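## Task

Move the red bin, and no other bin, over the benches to the bench edge that has three arms standing by it. Set the hook next to that red bin, lying flat on the bench, with its handle sticking out past that same edge. Every other object must finish resting on the thing it rests on now. Nothing may count as placed if a robot is still holding it there at the end. Finish by opening the grippers and pulling the arms away.

## Robot and tools

Robots: four identical i2rt Big YAM arms named arm1, arm2, arm3 and arm4. Each has six revolute joints, a two-finger gripper and a wrist camera (arm1_cam_wrist to arm4_cam_wrist, 616x616 fisheye). Two fixed room cameras, room_a and room_b (672x504), watch the scene. The hand can reach roughly 1.0 m from the joint 1 axis. Loose objects may occasionally get nudged by an outside push.

Frame: one shared scene frame, origin on the floor, +z up. The hand point is midway between the fingertips; its z axis runs along the fingers and the fingers close along its y axis. Foot poses are not printed.

Joints (all absolute targets, radians; tolerance for counting as reached in brackets):
- joint1_rad -2.879 to 2.879 (0.045): spins the arm about its foot, positive counter-clockwise seen from above; 0 means the arm extends the way the foot faces.
- joint2_rad 0 to 3.141 (0.14): shoulder; 0 has the upper arm lying back roughly level, larger values raise it and then tip it forward.
- joint3_rad 0 to 3.019 (0.09): elbow; 0 is fully folded, larger opens it.
- joint4_rad -1.692 to 1.57 (0.055): hand pitch, positive tilts fingers up.
- joint5_rad -1.57 to 1.57 (0.03): sideways swing, positive toward the arm's right.
- joint6_rad -2.094 to 2.094 (0.035): hand roll, positive clockwise viewed from behind the hand.
- gripper_m 0 to 0.093 (0.003): fingertip gap in metres, absolute. Grip force is about 50 to 62 N per pad, lower on some units.
With joints 1 and 6 at zero and the hand level and pointing forward, the wrist camera sits above the hand looking at the fingertips. Joints move at different speeds, so the hand can sweep an unexpected arc between postures.

Tools:
- execute_actions: argument "actions" is a list holding zero or one action. The action is an object keyed by arm name; each arm gets {"joints": {...}} with any subset of the seven names above as absolute targets. Arms listed together start at the same moment and may finish at different times. An omitted joint or arm keeps chasing its previous target. Optional "cameras": list of camera names, or "all"; omitted or null gives all, [] gives none. An unknown key, camera or out-of-range number rejects the whole call and nothing moves. One action runs at most 15 s. An empty list just reports state and images.
- wait: "seconds" 0 to 10; commands nothing and returns the same report.
- zoom_image: "camera" plus "region" [x0, y0, x1, y1] in pixels of that camera's latest full image, top-left origin, at most 504 by 504.
- read_manual: "section" "licences" (default); only licence text, no motion.
- finished_scene: "scene" 1 or 2; ends that scene for good and reports success, then the next task appears. The goal must already hold with the robots released.

Reading results: joint_positions gives each arm's current joints; a "pictures" line lists the image order. joint_status tells how each commanded motion ended: "off_target" (stopped short, may still be pushing), "contact_stop" or "time_out" (target dropped, holds where it stopped; a timed-out joint may keep a target within 0.375, 0.375, 0.113, 0.225, 0.075, 0.3 rad of its spot for joints 1-6 and keep pushing), "not_followed" (a safety check refused that arm's targets; a "joint command not followed" line with a "cause:" explains; the arm may retry them on later actions; gripper targets still run), "limit_stop_at_motor_heat" (see below). on_its_own lists joints not commanded this call; "held at" is the target held, not the position. Joint torques are listed per arm joint 1-6; they are offset, scaled and noisy and nonzero even in free air, so treat them as rough hints. Empty calls never show the refusal line, even if an arm is still refused. If a result reports a stop, later motion, wait and finished_scene calls in the same reply are skipped.

Cautions: the arms do not halt on contact and can push very hard; to relieve a stuck push, command the joint its reported position. Very small target changes may not move a joint, and a joint holding weight tends to sag. Sustained load heats motors: a MOTOR HOT line appears at 85 °C; at 100 °C an OVER-TEMPERATURE FAULT drops that whole arm and its gripper until cool, after which resend targets. Heat builds while holding, even between calls, and partly carries into the next scene. Never let two arms press against each other hard; the anti-collision check can be late and ignores fingers, gripper housings and wrist cameras, and no state line reports robot-robot contact. Object contact does not count. Arms act independently, so a stalled arm does not pause the others. Avoid dropping, slamming or knocking objects; anything pushed off the work area or onto the floor ends the scene. Faster robot motion is preferred.

Each tool is called after ">>>" as name([rows], argument=value, ...), one row to a line, values as JSON.

## Session

>>> execute_actions(actions=[])

Scene clock: 0.00 s.
Joint torques (N m, as the arm reports them, + toward a larger angle): no reading
Motor temperatures (°C, as the motors report them): arm1=[21 23 23 21 21 21] | arm2=[23 23 21 21 22 21] | arm3=[20 23 22 21 23 23] | arm4=[21 21 22 21 23 23]
arm1.joint_positions: joint1_rad=-0.773 joint2_rad=+0.369 joint3_rad=+1.589 joint4_rad=-1.388 joint5_rad=+0.042 joint6_rad=+0.572 gripper_m=+0.095
arm1.joint_status: not commanded
arm1.hand: x=-0.6487 y=-0.5520 z=+1.4186 quat_wxyz=(-0.532, +0.023, -0.766, -0.360) (m; scene frame)
arm2.joint_positions: joint1_rad=-0.761 joint2_rad=+0.637 joint3_rad=+1.636 joint4_rad=-1.459 joint5_rad=-0.036 joint6_rad=-0.392 gripper_m=+0.095
arm2.joint_status: not commanded
arm2.hand: x=+0.3349 y=-0.4455 z=+1.4115 quat_wxyz=(-0.506, +0.536, -0.656, -0.163) (m; scene frame)
arm3.joint_positions: joint1_rad=+0.238 joint2_rad=+0.330 joint3_rad=+1.647 joint4_rad=-1.417 joint5_rad=+0.102 joint6_rad=+0.696 gripper_m=+0.094
arm3.joint_status: not commanded
arm3.hand: x=+1.2133 y=-0.5796 z=+1.4392 quat_wxyz=(-0.263, +0.348, -0.651, -0.622) (m; scene frame)
arm4.joint_positions: joint1_rad=-0.500 joint2_rad=+0.513 joint3_rad=+1.408 joint4_rad=-1.552 joint5_rad=+0.256 joint6_rad=+0.541 gripper_m=+0.094
arm4.joint_status: not commanded
arm4.hand: x=-0.8517 y=+1.6829 z=+1.2688 quat_wxyz=(-0.228, -0.879, -0.151, +0.392) (m; scene frame)
pictures: arm1_cam_wrist, arm2_cam_wrist, arm3_cam_wrist, arm4_cam_wrist, room_a, room_b
Images, in order (width x height): arm1_cam_wrist 616x616, arm2_cam_wrist 616x616, arm3_cam_wrist 616x616, arm4_cam_wrist 616x616, room_a 672x504, room_b 672x504.

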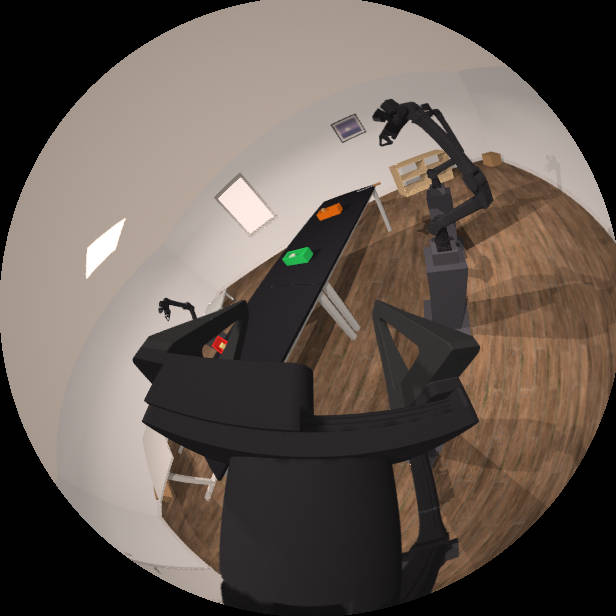

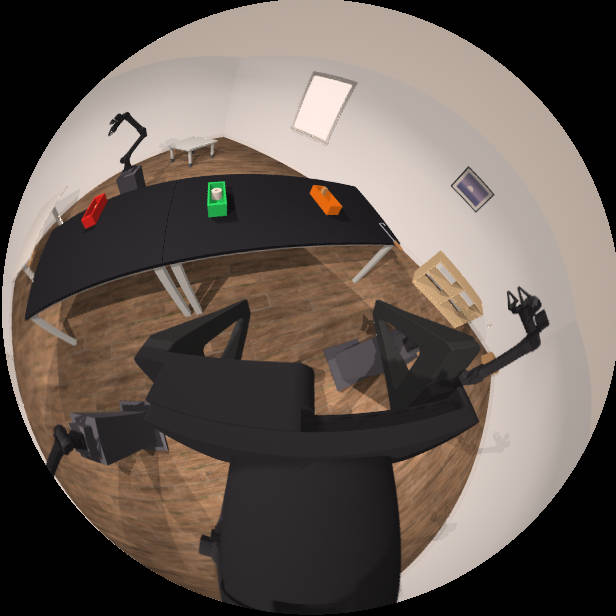

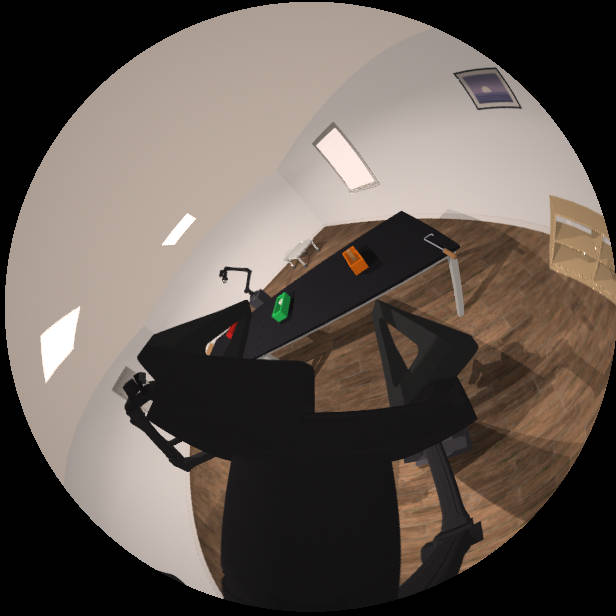

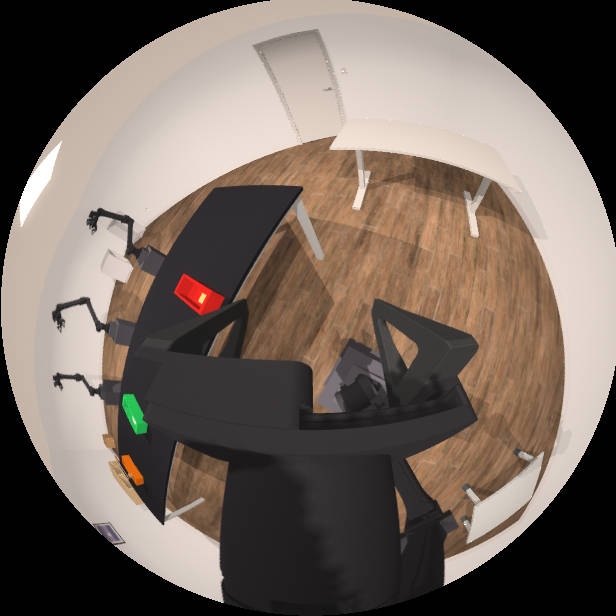

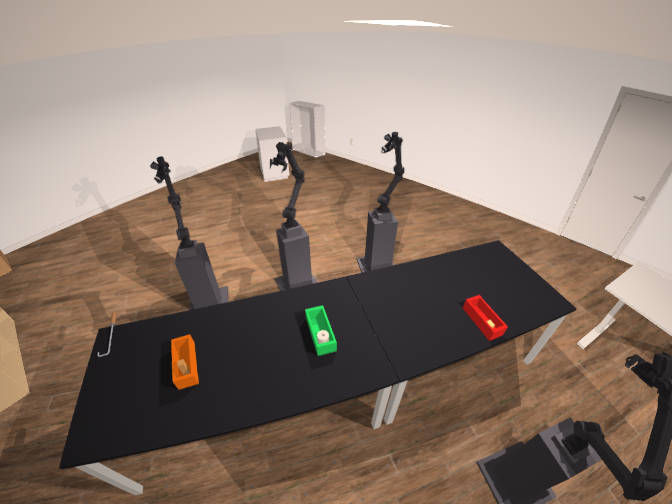

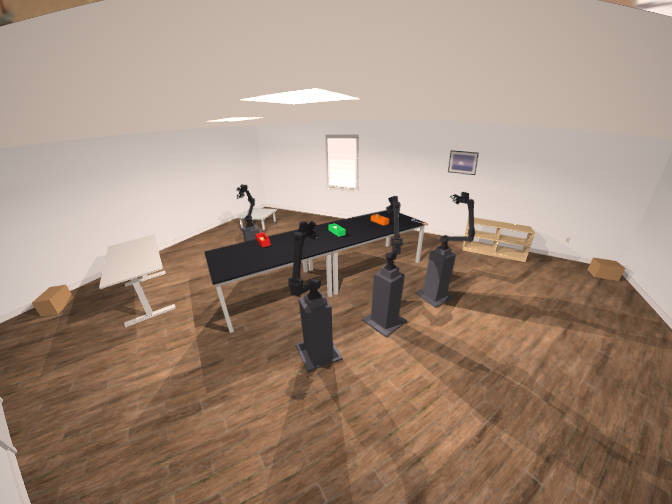

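>>> zoom_image(camera="room_a", region=[50,280,250,430])

>>> zoom_image(camera="room_a", region=[400,230,600,380])

>>> execute_actions([
  {"arm3":{"joints":{"joint1_rad":-0.75,"joint2_rad":1.6,"joint3_rad":1.6,"joint4_rad":-1.2,"joint5_rad":0,"joint6_rad":0}},"arm4":{"joints":{"joint1_rad":0,"joint2_rad":1.6,"joint3_rad":1.6,"joint4_rad":-1.2,"joint5_rad":0,"joint6_rad":0}},"arm1":{"joints":{"joint1_rad":0.13,"joint2_rad":1.6,"joint3_rad":1.6,"joint4_rad":-1.2,"joint5_rad":0,"joint6_rad":0}},"arm2":{"joints":{"joint1_rad":-0.15,"joint2_rad":1.6,"joint3_rad":1.6,"joint4_rad":-1.2,"joint5_rad":0,"joint6_rad":0}}},
])

Region (50, 280, 250, 430) of room_a's 672x504 image, scaled by 2.520, with more detail than that image has; it fills the top 378 rows of this view, and the rest is white.

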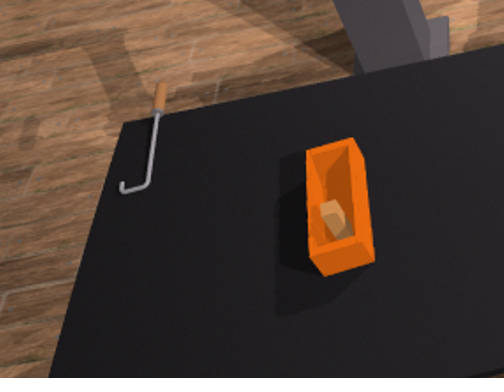

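Region (400, 230, 600, 380) of room_a's 672x504 image, scaled by 2.520, with more detail than that image has; it fills the top 378 rows of this view, and the rest is white.

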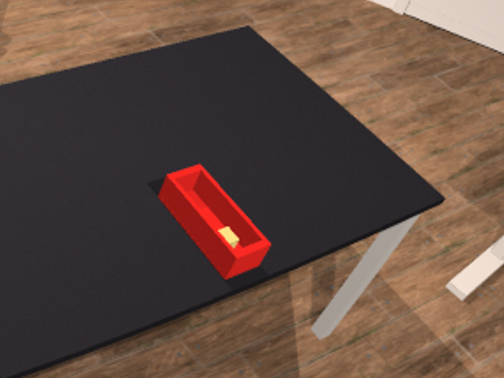

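Scene clock: 16.07 s.
Joint torques (N m, as the arm reports them, + toward a larger angle): arm1=[ -1.3  -13.83  11.71   2.11   0.08   0.  ] | arm2=[ -0.85 -12.87  10.32   1.39  -0.15   0.06] | arm3=[  1.75 -16.69  12.12   1.14   0.04  -0.12] | arm4=[  1.08 -14.9    9.65   0.92  -0.02  -0.23]
Motor temperatures (°C, as the motors report them): arm1=[21 23 25 22 21 21] | arm2=[23 23 23 21 22 21] | arm3=[20 23 23 21 23 23] | arm4=[21 21 27 21 23 23]
arm1.joint_positions: joint1_rad=+0.140 joint2_rad=+1.594 joint3_rad=+1.591 joint4_rad=-1.208 joint5_rad=+0.000 joint6_rad=+0.012 gripper_m=+0.095
arm1.joint_status: all done
arm1.hand: x=-0.7133 y=-0.0224 z=+1.0440 quat_wxyz=(-0.121, +0.695, -0.697, -0.128) (m; scene frame)
arm2.joint_positions: joint1_rad=-0.147 joint2_rad=+1.598 joint3_rad=+1.588 joint4_rad=-1.203 joint5_rad=+0.000 joint6_rad=-0.007 gripper_m=+0.095
arm2.joint_status: all done
arm2.hand: x=+0.2356 y=-0.0291 z=+1.0650 quat_wxyz=(-0.131, +0.698, -0.693, -0.126) (m; scene frame)
arm3.joint_positions: joint1_rad=-0.759 joint2_rad=+1.603 joint3_rad=+1.589 joint4_rad=-1.199 joint5_rad=-0.001 joint6_rad=+0.009 gripper_m=+0.094
arm3.joint_status: all done
arm3.hand: x=+1.6131 y=-0.2079 z=+1.0544 quat_wxyz=(-0.169, +0.363, -0.913, -0.072) (m; scene frame)
arm4.joint_positions: joint1_rad=+0.001 joint2_rad=+1.610 joint3_rad=+1.596 joint4_rad=-1.208 joint5_rad=+0.001 joint6_rad=+0.016 gripper_m=+0.094
arm4.joint_status: all done
arm4.hand: x=-0.7661 y=+1.2192 z=+1.0150 quat_wxyz=(-0.123, -0.722, -0.669, +0.127) (m; scene frame)
pictures: arm1_cam_wrist, arm2_cam_wrist, arm3_cam_wrist, arm4_cam_wrist, room_a, room_b
Images, in order (width x height): arm1_cam_wrist 616x616, arm2_cam_wrist 616x616, arm3_cam_wrist 616x616, arm4_cam_wrist 616x616, room_a 672x504, room_b 672x504.

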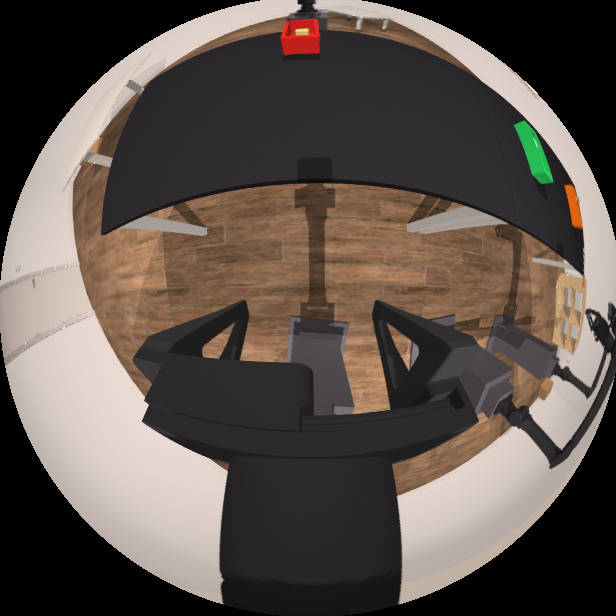

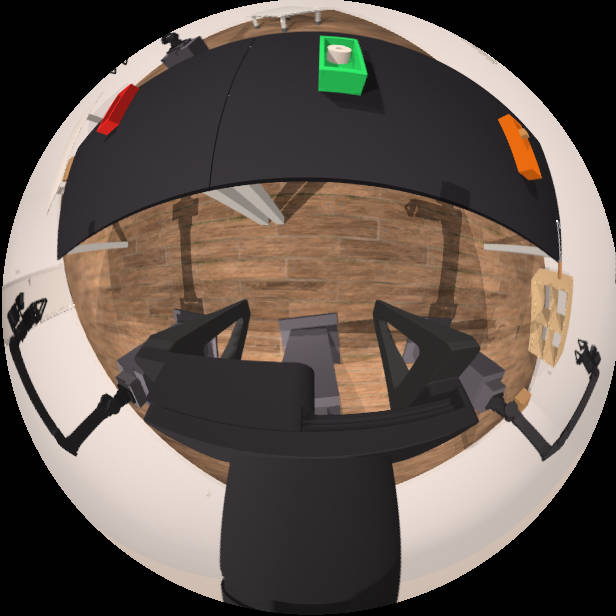

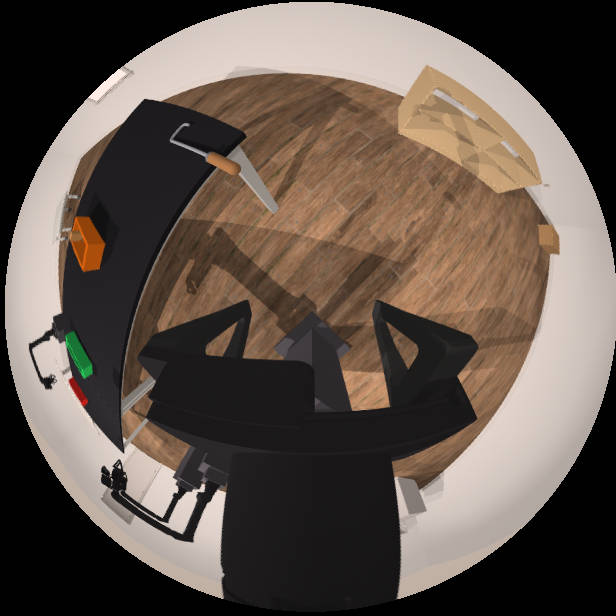

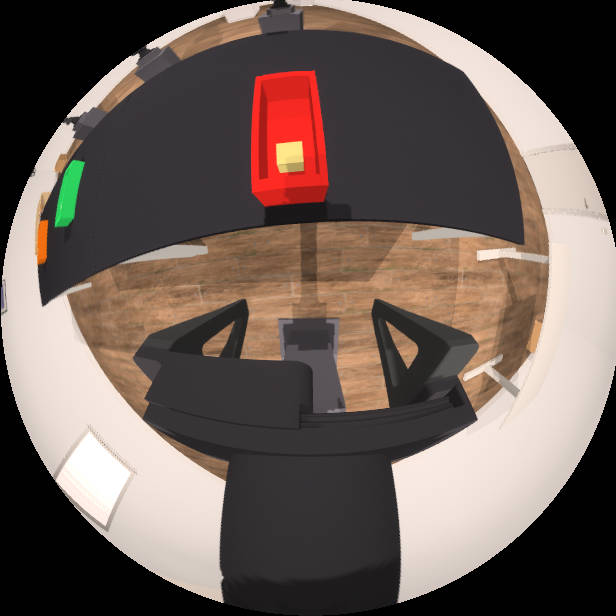

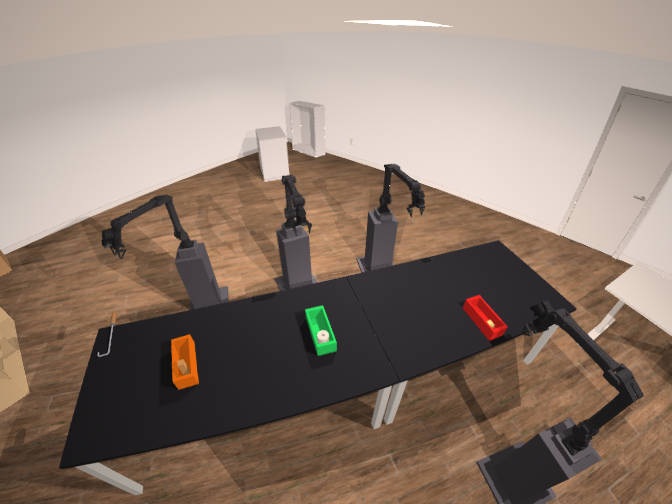

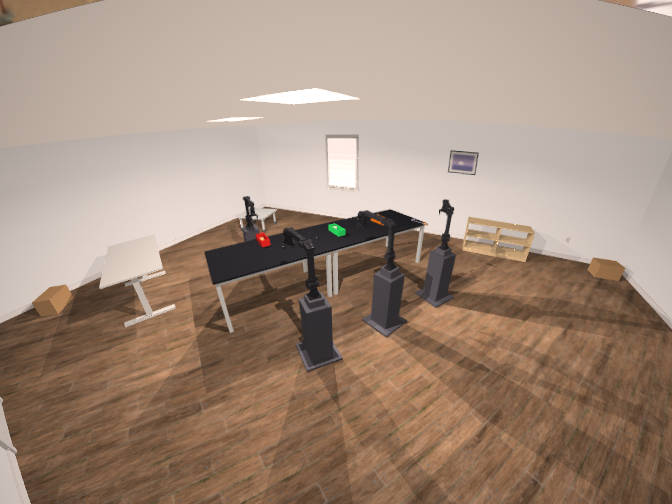

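>>> execute_actions([
  {"arm3":{"joints":{"joint1_rad":-0.827,"joint2_rad":2.391,"joint3_rad":1.314,"joint4_rad":1.077,"joint5_rad":-0.873}},"arm4":{"joints":{"joint1_rad":0.054,"joint2_rad":1.6,"joint3_rad":0.61,"joint4_rad":0,"gripper_m":0.05}}},
], cameras=[])

>>> execute_actions([
  {"arm4":{"joints":{"joint2_rad":2.1,"joint4_rad":1.49}}},
], cameras=["arm3_cam_wrist","arm4_cam_wrist","room_a"])

Scene clock: 33.57 s.
Joint torques (N m, as the arm reports them, + toward a larger angle): arm1=[ -1.33 -13.75  11.71   2.11   0.08  -0.01] | arm2=[ -0.89 -12.48  10.22   1.42  -0.16   0.04] | arm3=[  1.37 -22.8    8.05   2.56  -0.12  -0.12] | arm4=[ 0.63 -9.63  5.22  1.64 -0.01 -0.22]
Motor temperatures (°C, as the motors report them): arm1=[21 25 28 21 21 21] | arm2=[23 24 26 21 22 21] | arm3=[20 25 27 21 23 23] | arm4=[21 23 29 21 23 23]
arm1.joint_positions: joint1_rad=+0.140 joint2_rad=+1.594 joint3_rad=+1.591 joint4_rad=-1.208 joint5_rad=+0.000 joint6_rad=+0.011 gripper_m=+0.095
arm1.joint_status: not commanded
arm1.hand: x=-0.7133 y=-0.0224 z=+1.0440 quat_wxyz=(-0.121, +0.695, -0.697, -0.128) (m; scene frame)
arm2.joint_positions: joint1_rad=-0.147 joint2_rad=+1.598 joint3_rad=+1.588 joint4_rad=-1.203 joint5_rad=+0.000 joint6_rad=-0.007 gripper_m=+0.095
arm2.joint_status: not commanded
arm2.hand: x=+0.2356 y=-0.0291 z=+1.0650 quat_wxyz=(-0.131, +0.698, -0.693, -0.126) (m; scene frame)
arm3.joint_positions: joint1_rad=-0.833 joint2_rad=+2.390 joint3_rad=+1.296 joint4_rad=+1.064 joint5_rad=-0.870 joint6_rad=+0.008 gripper_m=+0.094
arm3.joint_status: all done
arm3.hand: x=+1.6624 y=-0.0486 z=+0.7796 quat_wxyz=(-0.493, +0.493, -0.510, -0.503) (m; scene frame)
arm4.joint_positions: joint1_rad=+0.060 joint2_rad=+1.592 joint3_rad=+0.619 joint4_rad=-0.017 joint5_rad=+0.001 joint6_rad=+0.015 gripper_m=+0.050
arm4.joint_status: all done
arm4.hand: x=-0.7317 y=+1.3392 z=+0.7309 quat_wxyz=(-0.207, -0.682, -0.671, +0.203) (m; scene frame)
pictures: none
No camera images: the call's "cameras" was empty. Leave "cameras" out to get every camera's image.

Scene clock: 35.37 s.
Joint torques (N m, as the arm reports them, + toward a larger angle): arm1=[ -1.33 -13.81  11.7    2.11   0.08  -0.01] | arm2=[ -0.65 -12.76  10.22   1.69  -0.15   0.04] | arm3=[  1.17 -22.76   8.1    2.52  -0.11  -0.11] | arm4=[  0.63 -12.35   2.17   2.26  -0.02  -0.23]
Motor temperatures (°C, as the motors report them): arm1=[21 25 28 21 21 21] | arm2=[23 25 27 21 22 21] | arm3=[20 25 26 21 23 23] | arm4=[21 23 29 21 23 23]
arm1.joint_positions: joint1_rad=+0.140 joint2_rad=+1.594 joint3_rad=+1.591 joint4_rad=-1.208 joint5_rad=+0.000 joint6_rad=+0.011 gripper_m=+0.095
arm1.joint_status: not commanded
arm1.hand: x=-0.7133 y=-0.0224 z=+1.0440 quat_wxyz=(-0.121, +0.695, -0.697, -0.128) (m; scene frame)
arm2.joint_positions: joint1_rad=-0.147 joint2_rad=+1.598 joint3_rad=+1.588 joint4_rad=-1.203 joint5_rad=+0.000 joint6_rad=-0.007 gripper_m=+0.095
arm2.joint_status: not commanded
arm2.hand: x=+0.2356 y=-0.0291 z=+1.0650 quat_wxyz=(-0.131, +0.698, -0.693, -0.126) (m; scene frame)
arm3.joint_positions: joint1_rad=-0.833 joint2_rad=+2.390 joint3_rad=+1.296 joint4_rad=+1.064 joint5_rad=-0.870 joint6_rad=+0.008 gripper_m=+0.094
arm3.joint_status: not commanded
arm3.hand: x=+1.6624 y=-0.0486 z=+0.7796 quat_wxyz=(-0.493, +0.493, -0.510, -0.503) (m; scene frame)
arm4.joint_positions: joint1_rad=+0.060 joint2_rad=+2.094 joint3_rad=+0.612 joint4_rad=+1.470 joint5_rad=+0.001 joint6_rad=+0.015 gripper_m=+0.050
arm4.joint_status: all done
arm4.hand: x=-0.7319 y=+1.2374 z=+0.7861 quat_wxyz=(-0.503, -0.506, -0.496, +0.495) (m; scene frame)
pictures: arm3_cam_wrist, arm4_cam_wrist, room_a
Images, in order (width x height): arm3_cam_wrist 616x616, arm4_cam_wrist 616x616, room_a 672x504.

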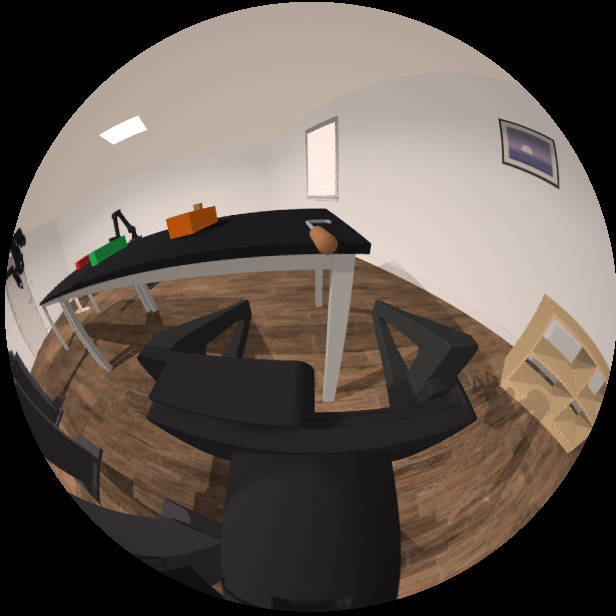

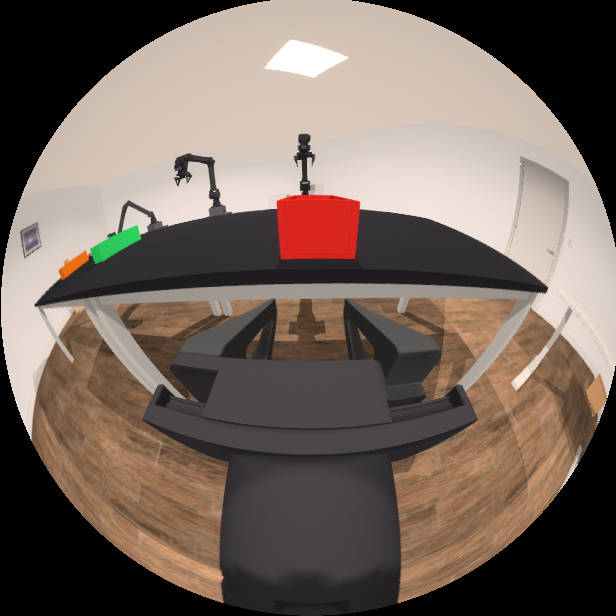

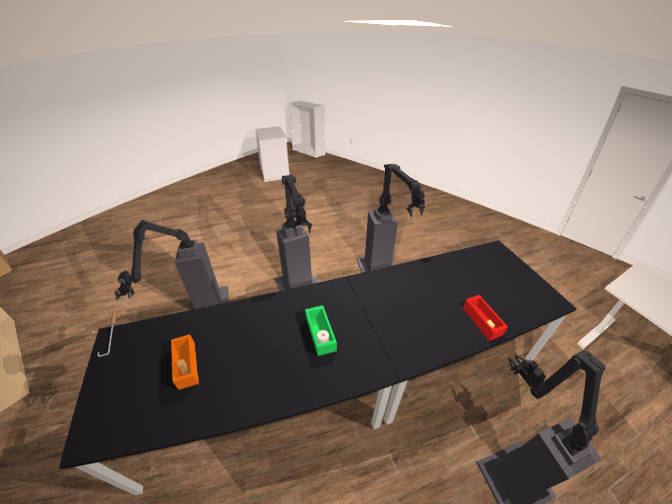

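>>> execute_actions([
  {"arm3":{"joints":{"joint1_rad":-0.717,"joint2_rad":2.552,"joint3_rad":1.7,"joint4_rad":0.852,"joint5_rad":-0.78}},"arm4":{"joints":{"joint1_rad":0.035,"joint2_rad":2.088,"joint3_rad":1.028,"joint4_rad":0.96,"gripper_m":0.08}},"arm2":{"joints":{"joint2_rad":0.6,"joint3_rad":0.8,"joint4_rad":0}},"arm1":{"joints":{"joint2_rad":0.8,"joint3_rad":1.2,"joint4_rad":0}}},
], cameras=["arm3_cam_wrist","arm4_cam_wrist","room_a"])

Scene clock: 50.40 s.
Joint torques (N m, as the arm reports them, + toward a larger angle): arm1=[-1.38 -2.19  9.75  3.42  0.09 -0.01] | arm2=[-0.55  0.08  8.69  2.8  -0.12  0.06] | arm3=[  0.37 -25.02  10.99   1.7    0.12  -0.12] | arm4=[  0.82 -16.5    7.44   0.96  -0.02  -0.23]
Motor temperatures (°C, as the motors report them): arm1=[21 25 30 22 21 21] | arm2=[23 25 27 21 22 21] | arm3=[20 27 26 21 23 23] | arm4=[21 24 26 21 23 23]
arm1.joint_positions: joint1_rad=+0.140 joint2_rad=+0.794 joint3_rad=+1.210 joint4_rad=-0.024 joint5_rad=+0.000 joint6_rad=+0.011 gripper_m=+0.095
arm1.joint_status: all done
arm1.hand: x=-0.7087 y=-0.2055 z=+1.4656 quat_wxyz=(-0.579, +0.392, -0.397, -0.594) (m; scene frame)
arm2.joint_positions: joint1_rad=-0.147 joint2_rad=+0.594 joint3_rad=+0.814 joint4_rad=-0.017 joint5_rad=+0.000 joint6_rad=-0.007 gripper_m=+0.095
arm2.joint_status: all done
arm2.hand: x=+0.2342 y=-0.2393 z=+1.3218 quat_wxyz=(-0.553, +0.447, -0.442, -0.546) (m; scene frame)
arm3.joint_positions: joint1_rad=-0.711 joint2_rad=+2.544 joint3_rad=+1.669 joint4_rad=+0.857 joint5_rad=-0.783 joint6_rad=+0.008 gripper_m=+0.094
arm3.joint_status: all done
arm3.hand: x=+1.6739 y=+0.0756 z=+0.7779 quat_wxyz=(-0.489, +0.503, -0.497, -0.510) (m; scene frame)
arm4.joint_positions: joint1_rad=+0.039 joint2_rad=+2.094 joint3_rad=+1.001 joint4_rad=+0.974 joint5_rad=+0.001 joint6_rad=+0.015 gripper_m=+0.080
arm4.joint_status: all done
arm4.hand: x=-0.7464 y=+1.0977 z=+0.8021 quat_wxyz=(-0.470, -0.538, -0.517, +0.472) (m; scene frame)
pictures: arm3_cam_wrist, arm4_cam_wrist, room_a
Images, in order (width x height): arm3_cam_wrist 616x616, arm4_cam_wrist 616x616, room_a 672x504.

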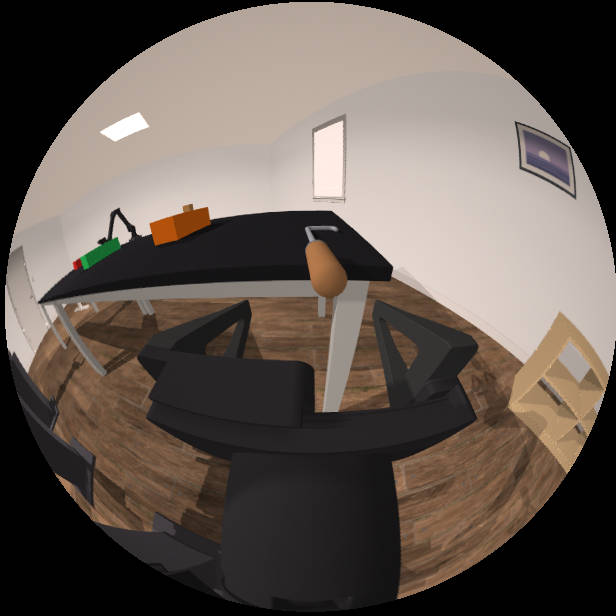

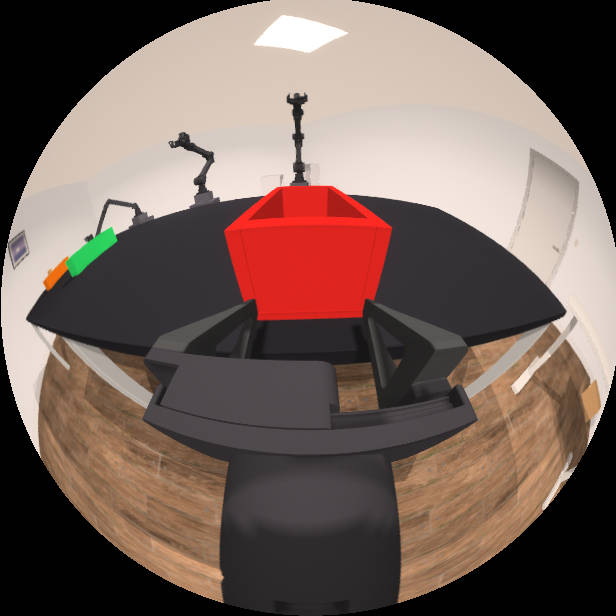

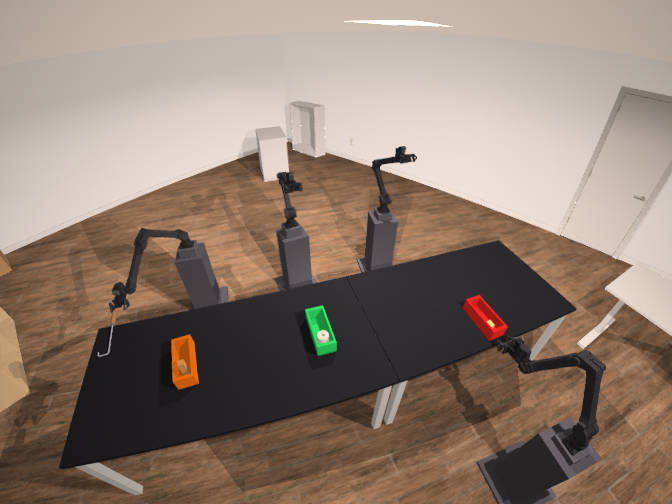

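>>> execute_actions([
  {"arm3":{"joints":{"joint1_rad":-0.665,"joint2_rad":2.702,"joint3_rad":2.05,"joint4_rad":0.658,"joint5_rad":-0.75}},"arm4":{"joints":{"joint2_rad":2.207,"joint3_rad":1.31,"joint4_rad":0.81}}},
], cameras=["arm3_cam_wrist","arm4_cam_wrist"])

Scene clock: 57.07 s.
Joint torques (N m, as the arm reports them, + toward a larger angle): arm1=[-1.42 -2.15  9.68  3.43  0.09 -0.01] | arm2=[-0.64  0.24  8.74  2.89 -0.13  0.03] | arm3=[  0.93 -28.28  13.08   1.86   0.11  -0.11] | arm4=[  0.85 -17.29   9.6    1.01   0.11  -0.23]
Motor temperatures (°C, as the motors report them): arm1=[21 25 29 22 21 21] | arm2=[23 24 27 21 22 21] | arm3=[20 28 27 21 23 23] | arm4=[21 25 27 21 23 23]
arm1.joint_positions: joint1_rad=+0.140 joint2_rad=+0.794 joint3_rad=+1.210 joint4_rad=-0.024 joint5_rad=+0.000 joint6_rad=+0.011 gripper_m=+0.095
arm1.joint_status: not commanded
arm1.hand: x=-0.7087 y=-0.2055 z=+1.4656 quat_wxyz=(-0.579, +0.392, -0.397, -0.594) (m; scene frame)
arm2.joint_positions: joint1_rad=-0.147 joint2_rad=+0.594 joint3_rad=+0.814 joint4_rad=-0.017 joint5_rad=+0.000 joint6_rad=-0.007 gripper_m=+0.095
arm2.joint_status: not commanded
arm2.hand: x=+0.2342 y=-0.2393 z=+1.3218 quat_wxyz=(-0.553, +0.447, -0.442, -0.546) (m; scene frame)
arm3.joint_positions: joint1_rad=-0.662 joint2_rad=+2.693 joint3_rad=+2.011 joint4_rad=+0.662 joint5_rad=-0.752 joint6_rad=+0.008 gripper_m=+0.094
arm3.joint_status: all done
arm3.hand: x=+1.6920 y=+0.1519 z=+0.7770 quat_wxyz=(-0.484, +0.508, -0.493, -0.515) (m; scene frame)
arm4.joint_positions: joint1_rad=+0.039 joint2_rad=+2.185 joint3_rad=+1.272 joint4_rad=+0.823 joint5_rad=-0.002 joint6_rad=+0.015 gripper_m=+0.080
arm4.joint_status: all done
arm4.hand: x=-0.7478 y=+1.0136 z=+0.8227 quat_wxyz=(-0.479, -0.530, -0.511, +0.479) (m; scene frame)
pictures: arm3_cam_wrist, arm4_cam_wrist
Images, in order (width x height): arm3_cam_wrist 616x616, arm4_cam_wrist 616x616.

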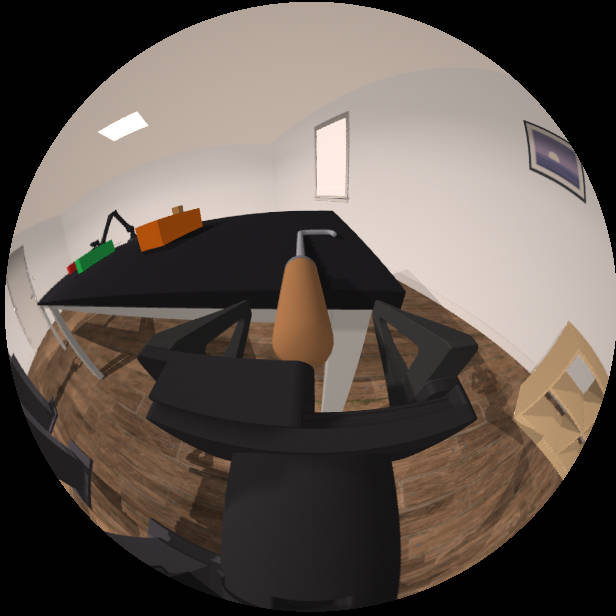

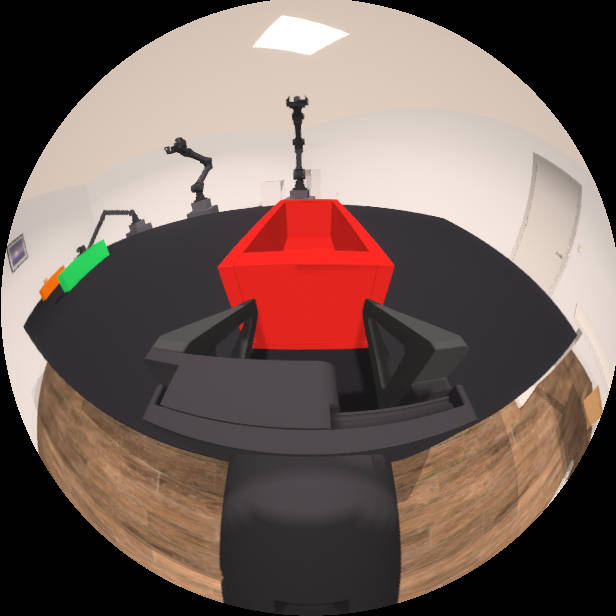

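>>> execute_actions([
  {"arm3":{"joints":{"gripper_m":0}},"arm4":{"joints":{"joint2_rad":2.35,"joint3_rad":1.56,"joint4_rad":0.68}}},
], cameras=[])

>>> execute_actions([
  {"arm3":{"joints":{"joint2_rad":2.35,"joint4_rad":0.34}},"arm4":{"joints":{"joint2_rad":2.5,"joint3_rad":1.88,"joint4_rad":0.5}}},
], cameras=["arm3_cam_wrist","arm4_cam_wrist","room_a"])

Scene clock: 64.00 s.
Joint torques (N m, as the arm reports them, + toward a larger angle): arm1=[-1.36 -2.11  9.68  3.42  0.09 -0.01] | arm2=[-0.49  0.35  8.8   2.86 -0.14  0.05] | arm3=[  0.64 -28.06  12.88   1.8    0.03  -0.12] | arm4=[  0.89 -18.54  11.34   0.99   0.07  -0.19]
Motor temperatures (°C, as the motors report them): arm1=[21 24 29 22 21 21] | arm2=[23 24 27 21 22 21] | arm3=[20 29 29 21 23 23] | arm4=[21 26 29 21 23 23]
arm1.joint_positions: joint1_rad=+0.140 joint2_rad=+0.794 joint3_rad=+1.210 joint4_rad=-0.024 joint5_rad=+0.000 joint6_rad=+0.011 gripper_m=+0.095
arm1.joint_status: not commanded
arm1.hand: x=-0.7087 y=-0.2055 z=+1.4656 quat_wxyz=(-0.579, +0.392, -0.397, -0.594) (m; scene frame)
arm2.joint_positions: joint1_rad=-0.147 joint2_rad=+0.594 joint3_rad=+0.814 joint4_rad=-0.017 joint5_rad=+0.000 joint6_rad=-0.007 gripper_m=+0.095
arm2.joint_status: not commanded
arm2.hand: x=+0.2342 y=-0.2393 z=+1.3218 quat_wxyz=(-0.553, +0.447, -0.442, -0.546) (m; scene frame)
arm3.joint_positions: joint1_rad=-0.663 joint2_rad=+2.693 joint3_rad=+2.012 joint4_rad=+0.662 joint5_rad=-0.751 joint6_rad=+0.007 gripper_m=+0.031
arm3.joint_status: gripper_m off_target (ended at +0.031, target +0.000)
arm3.hand: x=+1.6927 y=+0.1518 z=+0.7771 quat_wxyz=(-0.485, +0.508, -0.493, -0.514) (m; scene frame)
arm4.joint_positions: joint1_rad=+0.039 joint2_rad=+2.318 joint3_rad=+1.506 joint4_rad=+0.693 joint5_rad=-0.001 joint6_rad=+0.011 gripper_m=+0.080
arm4.joint_status: all done
arm4.hand: x=-0.7491 y=+0.9514 z=+0.8026 quat_wxyz=(-0.470, -0.536, -0.518, +0.472) (m; scene frame)
pictures: none
No camera images: the call's "cameras" was empty. Leave "cameras" out to get every camera's image.

Scene clock: 65.63 s.
Joint torques (N m, as the arm reports them, + toward a larger angle): arm1=[-1.41 -2.08  9.69  3.41  0.09 -0.01] | arm2=[-0.95  0.31  8.71  2.91 -0.16  0.05] | arm3=[  0.56 -27.91  14.63   2.32   0.     0.05] | arm4=[  0.86 -20.37  12.89   1.01   0.07  -0.19]
Motor temperatures (°C, as the motors report them): arm1=[21 24 29 22 21 21] | arm2=[23 24 27 21 22 21] | arm3=[20 29 29 21 23 23] | arm4=[21 26 30 21 23 23]
arm1.joint_positions: joint1_rad=+0.140 joint2_rad=+0.794 joint3_rad=+1.210 joint4_rad=-0.024 joint5_rad=+0.000 joint6_rad=+0.011 gripper_m=+0.095
arm1.joint_status: not commanded
arm1.hand: x=-0.7087 y=-0.2055 z=+1.4656 quat_wxyz=(-0.579, +0.392, -0.397, -0.594) (m; scene frame)
arm2.joint_positions: joint1_rad=-0.147 joint2_rad=+0.594 joint3_rad=+0.814 joint4_rad=-0.017 joint5_rad=+0.000 joint6_rad=-0.007 gripper_m=+0.095
arm2.joint_status: not commanded
arm2.hand: x=+0.2342 y=-0.2393 z=+1.3218 quat_wxyz=(-0.553, +0.447, -0.442, -0.546) (m; scene frame)
arm3.joint_positions: joint1_rad=-0.663 joint2_rad=+2.349 joint3_rad=+2.012 joint4_rad=+0.332 joint5_rad=-0.750 joint6_rad=-0.006 gripper_m=+0.031
arm3.joint_status: all done
arm3.hand: x=+1.6965 y=+0.1543 z=+1.0132 quat_wxyz=(-0.493, +0.511, -0.485, -0.511) (m; scene frame)
arm4.joint_positions: joint1_rad=+0.039 joint2_rad=+2.462 joint3_rad=+1.818 joint4_rad=+0.513 joint5_rad=-0.001 joint6_rad=+0.011 gripper_m=+0.080
arm4.joint_status: all done
arm4.hand: x=-0.7507 y=+0.8792 z=+0.8015 quat_wxyz=(-0.467, -0.539, -0.521, +0.469) (m; scene frame)
pictures: arm3_cam_wrist, arm4_cam_wrist, room_a
Images, in order (width x height): arm3_cam_wrist 616x616, arm4_cam_wrist 616x616, room_a 672x504.

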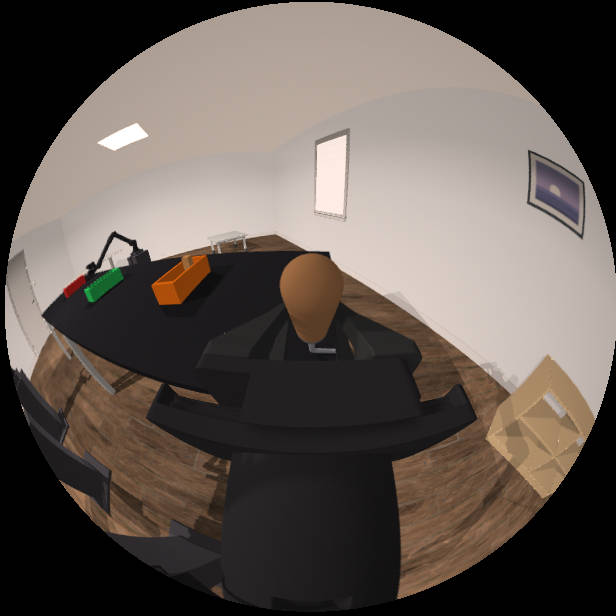

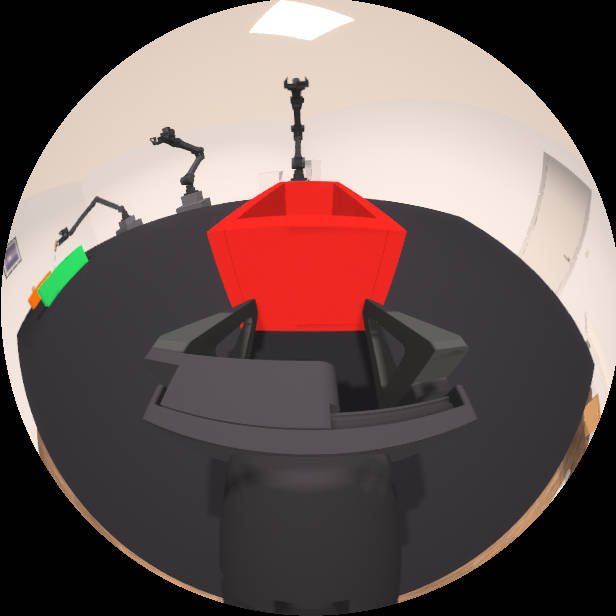

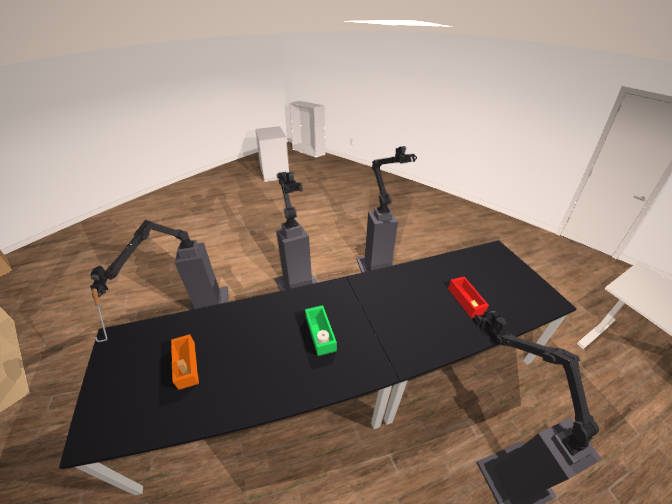

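>>> execute_actions([
  {"arm3":{"joints":{"joint1_rad":-0.55,"joint2_rad":1.98,"joint3_rad":1.373,"joint4_rad":0.63,"joint5_rad":-0.6}},"arm4":{"joints":{"joint2_rad":2.7,"joint3_rad":2.3,"joint4_rad":0.29}}},
], cameras=["room_a"])

>>> execute_actions([
  {"arm3":{"joints":{"joint1_rad":-0.27,"joint2_rad":1.81,"joint3_rad":1.1,"joint4_rad":0.73,"joint5_rad":-0.32}},"arm4":{"joints":{"joint2_rad":2.96,"joint3_rad":2.84,"joint4_rad":0.03}}},
], cameras=["arm3_cam_wrist","room_b","room_a"])

Scene clock: 78.60 s.
Joint torques (N m, as the arm reports them, + toward a larger angle): arm1=[-1.38 -2.12  9.67  3.43  0.09 -0.01] | arm2=[-0.73  0.53  8.73  2.77 -0.14  0.06] | arm3=[  0.59 -22.14  11.03   2.67   0.14   0.03] | arm4=[  0.85 -22.42  14.25   1.02   0.07  -0.19]
Motor temperatures (°C, as the motors report them): arm1=[21 24 29 22 21 21] | arm2=[23 24 27 21 22 21] | arm3=[20 30 31 21 23 23] | arm4=[21 28 36 21 23 23]
arm1.joint_positions: joint1_rad=+0.140 joint2_rad=+0.794 joint3_rad=+1.210 joint4_rad=-0.024 joint5_rad=+0.000 joint6_rad=+0.011 gripper_m=+0.095
arm1.joint_status: not commanded
arm1.hand: x=-0.7087 y=-0.2055 z=+1.4656 quat_wxyz=(-0.579, +0.392, -0.397, -0.594) (m; scene frame)
arm2.joint_positions: joint1_rad=-0.147 joint2_rad=+0.594 joint3_rad=+0.814 joint4_rad=-0.017 joint5_rad=+0.000 joint6_rad=-0.007 gripper_m=+0.095
arm2.joint_status: not commanded
arm2.hand: x=+0.2342 y=-0.2393 z=+1.3218 quat_wxyz=(-0.553, +0.447, -0.442, -0.546) (m; scene frame)
arm3.joint_positions: joint1_rad=-0.546 joint2_rad=+1.988 joint3_rad=+1.362 joint4_rad=+0.617 joint5_rad=-0.603 joint6_rad=-0.003 gripper_m=+0.031
arm3.joint_status: all done
arm3.hand: x=+1.5469 y=+0.0847 z=+1.0103 quat_wxyz=(-0.499, +0.503, -0.495, -0.503) (m; scene frame)
arm4.joint_positions: joint1_rad=+0.039 joint2_rad=+2.659 joint3_rad=+2.232 joint4_rad=+0.302 joint5_rad=-0.001 joint6_rad=+0.011 gripper_m=+0.080
arm4.joint_status: all done
arm4.hand: x=-0.7522 y=+0.8070 z=+0.8052 quat_wxyz=(-0.468, -0.538, -0.519, +0.471) (m; scene frame)
pictures: room_a
Images, in order (width x height): room_a 672x504.

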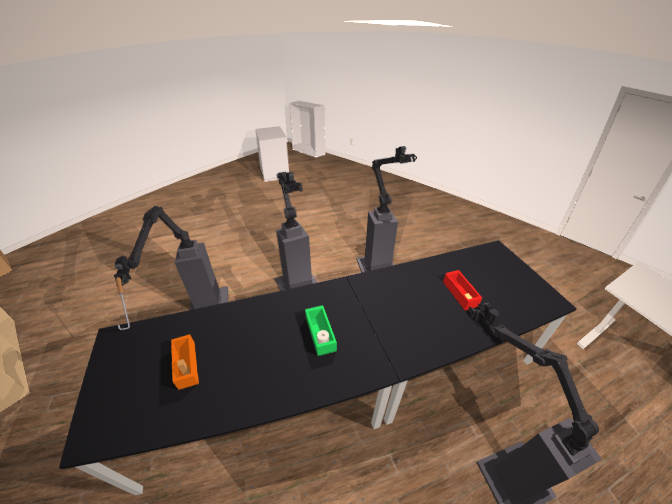

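Scene clock: 79.97 s.
Joint torques (N m, as the arm reports them, + toward a larger angle): arm1=[-1.36 -2.1   9.68  3.43  0.09 -0.01] | arm2=[-0.6   0.38  8.8   2.82 -0.14  0.05] | arm3=[  0.76 -19.57   9.46   3.03   0.11   0.04] | arm4=[  0.9  -23.93  15.07   1.04   0.07  -0.19]
Motor temperatures (°C, as the motors report them): arm1=[21 24 29 22 21 21] | arm2=[23 24 27 21 22 21] | arm3=[20 30 31 21 23 23] | arm4=[21 29 37 21 23 23]
arm1.joint_positions: joint1_rad=+0.140 joint2_rad=+0.794 joint3_rad=+1.210 joint4_rad=-0.024 joint5_rad=+0.000 joint6_rad=+0.011 gripper_m=+0.095
arm1.joint_status: not commanded
arm1.hand: x=-0.7087 y=-0.2055 z=+1.4656 quat_wxyz=(-0.579, +0.392, -0.397, -0.594) (m; scene frame)
arm2.joint_positions: joint1_rad=-0.147 joint2_rad=+0.594 joint3_rad=+0.814 joint4_rad=-0.017 joint5_rad=+0.000 joint6_rad=-0.007 gripper_m=+0.095
arm2.joint_status: not commanded
arm2.hand: x=+0.2342 y=-0.2393 z=+1.3218 quat_wxyz=(-0.553, +0.447, -0.442, -0.546) (m; scene frame)
arm3.joint_positions: joint1_rad=-0.271 joint2_rad=+1.825 joint3_rad=+1.102 joint4_rad=+0.710 joint5_rad=-0.322 joint6_rad=-0.006 gripper_m=+0.031
arm3.joint_status: all done
arm3.hand: x=+1.3705 y=+0.0855 z=+1.0100 quat_wxyz=(-0.500, +0.504, -0.496, -0.500) (m; scene frame)
arm4.joint_positions: joint1_rad=+0.039 joint2_rad=+2.920 joint3_rad=+2.771 joint4_rad=+0.042 joint5_rad=-0.001 joint6_rad=+0.011 gripper_m=+0.080
arm4.joint_status: all done
arm4.hand: x=-0.7532 y=+0.7592 z=+0.8127 quat_wxyz=(-0.473, -0.533, -0.515, +0.476) (m; scene frame)
pictures: arm3_cam_wrist, room_a, room_b
Images, in order (width x height): arm3_cam_wrist 616x616, room_a 672x504, room_b 672x504.

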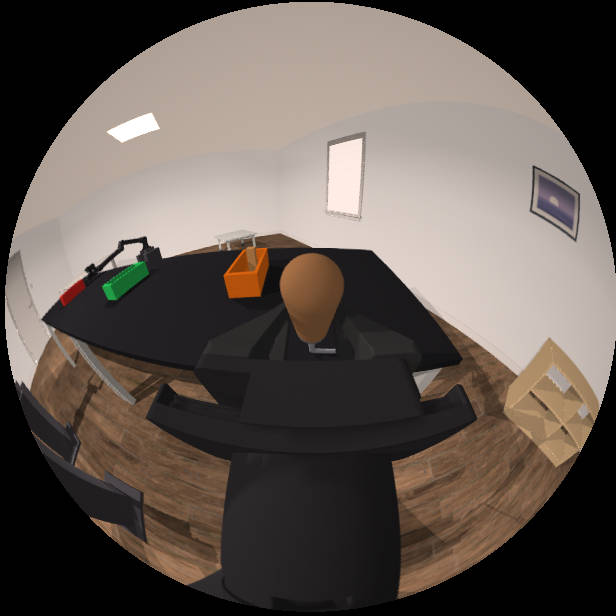

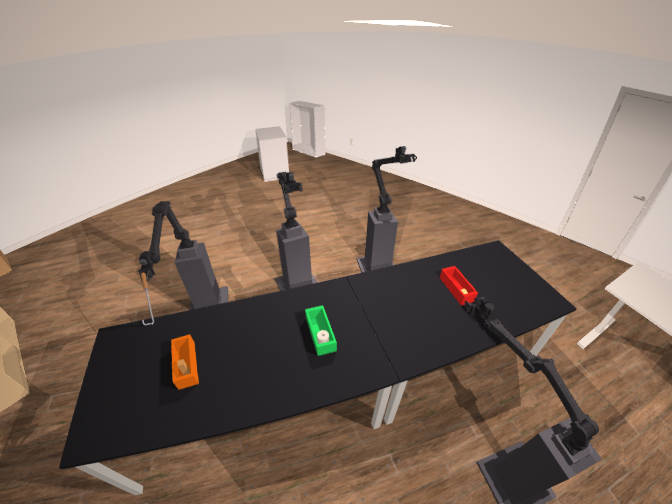

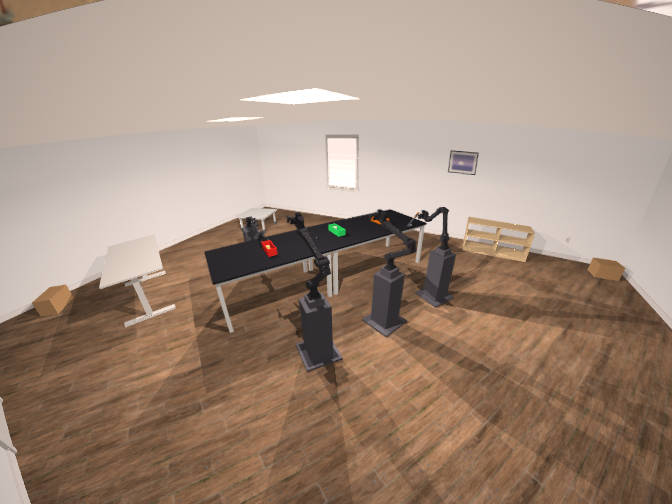

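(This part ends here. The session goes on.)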